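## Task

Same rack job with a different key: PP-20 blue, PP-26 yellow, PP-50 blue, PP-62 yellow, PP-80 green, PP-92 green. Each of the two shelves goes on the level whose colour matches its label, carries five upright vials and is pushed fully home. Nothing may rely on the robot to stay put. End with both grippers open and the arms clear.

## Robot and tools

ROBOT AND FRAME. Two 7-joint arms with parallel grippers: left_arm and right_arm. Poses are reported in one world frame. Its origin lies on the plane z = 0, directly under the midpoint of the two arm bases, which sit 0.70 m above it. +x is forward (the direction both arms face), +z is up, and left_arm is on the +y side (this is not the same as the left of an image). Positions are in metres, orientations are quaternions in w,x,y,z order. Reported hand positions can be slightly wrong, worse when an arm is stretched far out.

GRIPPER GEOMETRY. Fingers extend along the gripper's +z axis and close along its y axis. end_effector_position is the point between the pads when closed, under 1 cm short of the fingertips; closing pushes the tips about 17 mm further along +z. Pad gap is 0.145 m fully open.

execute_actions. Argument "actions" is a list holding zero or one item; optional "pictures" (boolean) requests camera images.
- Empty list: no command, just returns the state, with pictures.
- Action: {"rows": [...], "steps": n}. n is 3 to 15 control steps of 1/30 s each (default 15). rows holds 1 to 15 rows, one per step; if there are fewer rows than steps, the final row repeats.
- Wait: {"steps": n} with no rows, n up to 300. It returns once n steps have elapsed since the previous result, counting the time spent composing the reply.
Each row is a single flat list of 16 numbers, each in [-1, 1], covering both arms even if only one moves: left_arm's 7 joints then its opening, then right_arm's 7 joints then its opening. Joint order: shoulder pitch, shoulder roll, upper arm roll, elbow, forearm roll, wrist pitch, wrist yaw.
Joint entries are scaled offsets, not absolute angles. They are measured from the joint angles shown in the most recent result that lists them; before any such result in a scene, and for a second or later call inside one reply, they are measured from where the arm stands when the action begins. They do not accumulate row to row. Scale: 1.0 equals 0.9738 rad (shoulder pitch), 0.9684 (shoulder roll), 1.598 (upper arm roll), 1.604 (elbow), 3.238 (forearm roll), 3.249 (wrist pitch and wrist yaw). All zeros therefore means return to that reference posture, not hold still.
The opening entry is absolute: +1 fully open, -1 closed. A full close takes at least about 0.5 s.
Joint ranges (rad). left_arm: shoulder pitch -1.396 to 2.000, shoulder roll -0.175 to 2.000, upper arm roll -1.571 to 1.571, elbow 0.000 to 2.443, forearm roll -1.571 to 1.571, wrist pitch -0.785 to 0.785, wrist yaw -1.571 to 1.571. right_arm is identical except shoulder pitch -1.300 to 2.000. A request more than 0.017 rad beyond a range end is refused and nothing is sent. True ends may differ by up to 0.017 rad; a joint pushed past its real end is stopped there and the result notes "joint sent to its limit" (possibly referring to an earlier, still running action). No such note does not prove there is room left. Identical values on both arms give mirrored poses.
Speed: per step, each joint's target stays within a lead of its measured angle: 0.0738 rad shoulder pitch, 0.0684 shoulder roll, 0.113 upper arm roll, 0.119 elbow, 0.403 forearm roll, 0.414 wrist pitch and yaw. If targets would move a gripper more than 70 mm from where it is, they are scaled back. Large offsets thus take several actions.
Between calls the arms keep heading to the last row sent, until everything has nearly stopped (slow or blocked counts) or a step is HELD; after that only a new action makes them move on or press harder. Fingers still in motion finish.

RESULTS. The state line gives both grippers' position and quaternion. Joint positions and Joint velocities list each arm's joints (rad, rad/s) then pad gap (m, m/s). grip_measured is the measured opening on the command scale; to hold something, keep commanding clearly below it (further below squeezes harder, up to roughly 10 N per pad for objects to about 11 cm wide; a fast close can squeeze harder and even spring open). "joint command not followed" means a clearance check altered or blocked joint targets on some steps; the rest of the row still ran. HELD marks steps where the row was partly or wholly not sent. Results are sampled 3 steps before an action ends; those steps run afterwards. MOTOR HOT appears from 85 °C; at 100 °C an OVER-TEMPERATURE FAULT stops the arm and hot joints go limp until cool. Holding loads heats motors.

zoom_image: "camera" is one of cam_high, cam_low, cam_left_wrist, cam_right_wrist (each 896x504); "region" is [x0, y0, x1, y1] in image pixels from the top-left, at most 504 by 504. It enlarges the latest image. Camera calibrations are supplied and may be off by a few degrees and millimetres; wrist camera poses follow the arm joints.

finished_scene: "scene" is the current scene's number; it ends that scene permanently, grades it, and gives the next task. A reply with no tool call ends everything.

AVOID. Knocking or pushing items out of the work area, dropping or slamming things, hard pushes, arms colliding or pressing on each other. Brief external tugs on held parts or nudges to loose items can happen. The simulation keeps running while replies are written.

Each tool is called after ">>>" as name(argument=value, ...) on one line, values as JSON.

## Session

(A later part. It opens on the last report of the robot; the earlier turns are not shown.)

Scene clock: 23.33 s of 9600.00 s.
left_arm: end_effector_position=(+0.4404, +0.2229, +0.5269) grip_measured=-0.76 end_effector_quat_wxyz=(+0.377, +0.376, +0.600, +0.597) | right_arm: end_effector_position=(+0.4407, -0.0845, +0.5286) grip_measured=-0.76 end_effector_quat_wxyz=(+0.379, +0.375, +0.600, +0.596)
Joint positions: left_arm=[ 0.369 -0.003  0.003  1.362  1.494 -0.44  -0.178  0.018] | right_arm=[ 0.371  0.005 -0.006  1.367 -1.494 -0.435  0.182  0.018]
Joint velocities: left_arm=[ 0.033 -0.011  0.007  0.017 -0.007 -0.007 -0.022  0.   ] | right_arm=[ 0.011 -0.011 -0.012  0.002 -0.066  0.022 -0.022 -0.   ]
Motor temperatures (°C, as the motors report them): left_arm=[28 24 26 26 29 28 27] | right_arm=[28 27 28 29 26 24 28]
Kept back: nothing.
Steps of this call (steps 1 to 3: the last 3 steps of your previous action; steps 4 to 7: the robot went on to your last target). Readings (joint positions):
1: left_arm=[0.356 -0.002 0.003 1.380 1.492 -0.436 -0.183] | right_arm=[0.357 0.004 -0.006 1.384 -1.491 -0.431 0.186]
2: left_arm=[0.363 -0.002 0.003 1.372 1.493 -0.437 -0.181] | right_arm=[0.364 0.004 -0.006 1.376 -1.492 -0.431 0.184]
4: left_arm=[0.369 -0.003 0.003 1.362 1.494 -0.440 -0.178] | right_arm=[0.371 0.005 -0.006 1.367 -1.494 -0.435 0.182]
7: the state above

>>> execute_actions(actions=[{"rows":[[0,0,0,0,0,0,0,-0.8,0,0,0,0,0,0,0,-0.8],[0,0,0,0,0,0,0,-0.72,0,0,0,0,0,0,0,-0.72],[0,0,0,0,0,0,0,-0.62,0,0,0,0,0,0,0,-0.62],[0,0,0,0,0,0,0,-0.45,0,0,0,0,0,0,0,-0.45],[0,0,0,0,0,0,0,-0.4,0,0,0,0,0,0,0,-0.4],[-0.02,0,0,0.016,0,0,-0.002,-0.4,-0.02,0,0,0.016,0,0,0.002,-0.4],[-0.06,0,0,0.048,0,0,-0.005,-0.4,-0.06,0,0,0.048,0,0,0.005,-0.4],[-0.105,0,0,0.083,-0.003,0,-0.009,-0.4,-0.105,0,0,0.083,0.003,0,0.009,-0.4],[-0.15,0,0,0.117,-0.005,0,-0.012,-0.4,-0.15,0,0,0.117,0.005,0,0.012,-0.4],[-0.195,0,0,0.15,-0.006,0,-0.015,-0.4,-0.195,0,0,0.15,0.006,0,0.015,-0.4],[-0.24,0,0,0.182,-0.006,0,-0.018,-0.4,-0.24,0,0,0.182,0.006,0,0.018,-0.4],[-0.285,0,0,0.213,-0.006,0,-0.02,-0.4,-0.285,0,0,0.213,0.006,0,0.02,-0.4],[-0.33,0,0,0.243,-0.006,0,-0.02,-0.4,-0.33,0,0,0.243,0.006,0,0.02,-0.4],[-0.38,0,0,0.275,-0.006,0,-0.02,-0.4,-0.38,0,0,0.275,0.006,0,0.02,-0.4],[-0.7,0,0,0.43,-0.006,0,-0.02,-0.4,-0.7,0,0,0.43,0.006,0,0.02,-0.4]]}])

>>> execute_actions(actions=[{"steps":15}], pictures=true)

Scene clock: 23.97 s of 9600.00 s.
left_arm: end_effector_position=(+0.3785, +0.2236, +0.5243) grip_measured=-0.40 end_effector_quat_wxyz=(+0.379, +0.372, +0.601, +0.597) | right_arm: end_effector_position=(+0.3786, -0.0835, +0.5259) grip_measured=-0.40 end_effector_quat_wxyz=(+0.380, +0.372, +0.601, +0.597)
Joint positions: left_arm=[ 0.09  -0.003  0.003  1.693  1.478 -0.439 -0.23   0.045] | right_arm=[ 0.091  0.005 -0.006  1.698 -1.478 -0.434  0.233  0.045]
Joint velocities: left_arm=[-1.044 -0.033 -0.007  1.35  -0.11  -0.022 -0.095  0.   ] | right_arm=[-1.11   0.055 -0.007  1.35   0.095 -0.066  0.11  -0.   ]
Motor temperatures (°C, as the motors report them): left_arm=[28 24 26 26 29 28 27] | right_arm=[28 27 28 29 26 24 28]
Steps of this call (steps 1 to 7: the robot went on to your last target; steps 8 to 19: the first 12 steps of this action). Readings (joint positions):
8: left_arm=[0.369 -0.003 0.003 1.362 1.495 -0.440 -0.178] | right_arm=[0.371 0.005 -0.006 1.367 -1.495 -0.435 0.182]
9: left_arm=[0.369 -0.003 0.003 1.362 1.496 -0.440 -0.178] | right_arm=[0.371 0.005 -0.006 1.367 -1.495 -0.435 0.182]
11: left_arm=[0.369 -0.003 0.003 1.362 1.496 -0.440 -0.178] | right_arm=[0.371 0.005 -0.006 1.367 -1.495 -0.435 0.182]
15: left_arm=[0.273 -0.003 0.003 1.491 1.491 -0.438 -0.191] | right_arm=[0.279 0.005 -0.006 1.498 -1.490 -0.433 0.193]
19: the state above

Scene clock: 24.47 s of 9600.00 s.
left_arm: end_effector_position=(+0.2920, +0.2241, +0.5165) grip_measured=-0.40 end_effector_quat_wxyz=(+0.361, +0.388, +0.613, +0.586) | right_arm: end_effector_position=(+0.2922, -0.0829, +0.5184) grip_measured=-0.40 end_effector_quat_wxyz=(+0.363, +0.387, +0.612, +0.586)
Joint positions: left_arm=[-0.315 -0.003  0.003  2.054  1.475 -0.441 -0.244  0.045] | right_arm=[-0.313  0.005 -0.006  2.059 -1.474 -0.436  0.247  0.045]
Joint velocities: left_arm=[-0.011  0.011  0.002  0.002  0.007 -0.007  0.022 -0.   ] | right_arm=[ 0.055 -0.011  0.022 -0.037 -0.081 -0.037  0.022  0.   ]
Motor temperatures (°C, as the motors report them): left_arm=[28 24 26 26 29 28 27] | right_arm=[28 27 28 29 26 24 28]
Kept back: nothing.
Steps of this call (steps 1 to 3: the last 3 steps of your previous action; steps 4 to 15: the robot went on to your last target). Readings (joint positions):
1: left_arm=[0.048 -0.003 0.003 1.744 1.477 -0.439 -0.234] | right_arm=[0.050 0.005 -0.006 1.749 -1.476 -0.434 0.237]
2: left_arm=[0.003 -0.003 0.003 1.795 1.476 -0.439 -0.237] | right_arm=[0.006 0.005 -0.006 1.801 -1.476 -0.434 0.239]
4: left_arm=[-0.140 -0.004 0.003 1.984 1.478 -0.438 -0.246] | right_arm=[-0.136 0.005 -0.006 1.993 -1.477 -0.433 0.248]
8: left_arm=[-0.338 -0.003 0.003 2.042 1.475 -0.441 -0.244] | right_arm=[-0.338 0.005 -0.006 2.047 -1.475 -0.436 0.248]
15: the state above
camera_calibration (this result's frames):
cam_left_wrist: T_world_to_cam=[[-0.261515, -0.142772, 0.954581, -0.388236], [0.282127, -0.957114, -0.0658597, 0.177955], [0.923046, 0.25209, 0.29058, -0.419628], [0, 0, 0, 1]] pos_world=[0.235601, 0.220678, 0.504258]
cam_right_wrist: T_world_to_cam=[[0.359786, 0.138669, 0.922673, -0.570081], [0.287669, -0.957205, 0.0316851, -0.167424], [0.887581, 0.254025, -0.38428, 0.0128925], [0, 0, 0, 1]] pos_world=[0.241827, -0.0844818, 0.536257]

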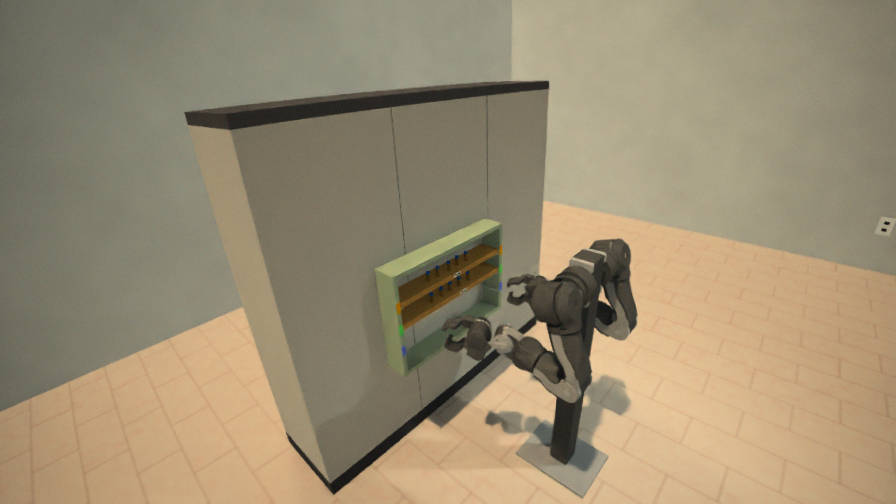

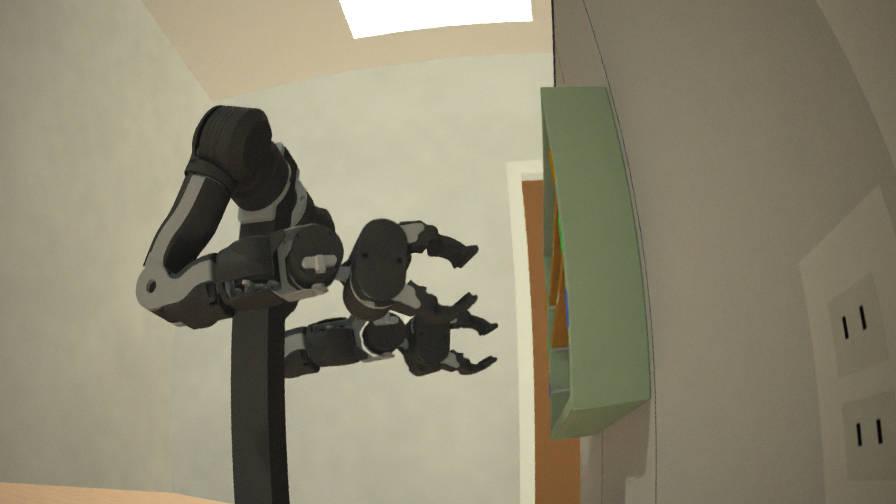

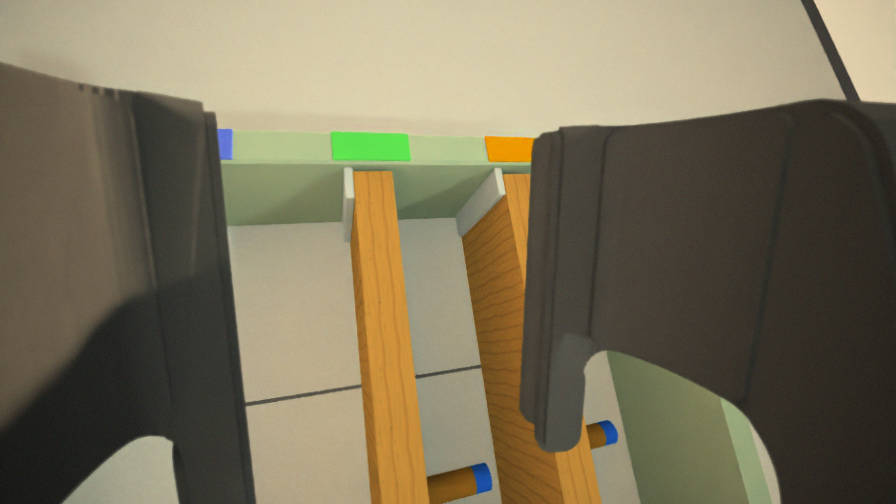

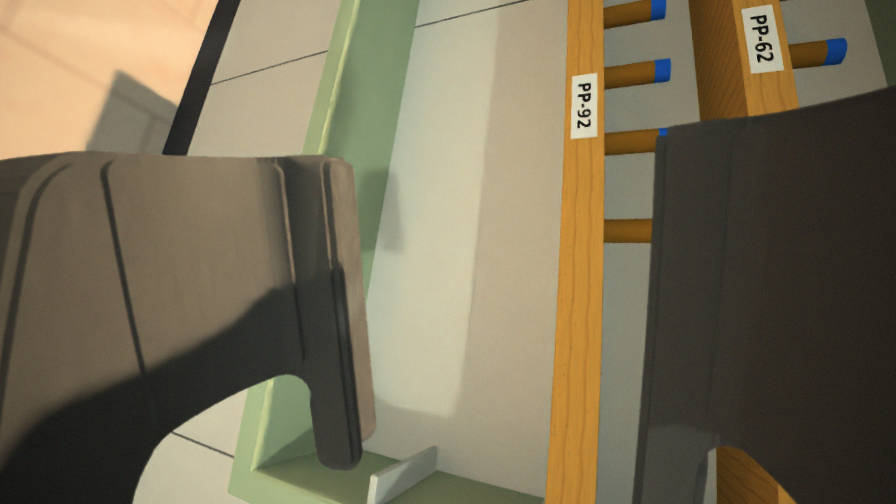

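>>> finished_scene(scene=2)

The scene is finished: the task was done.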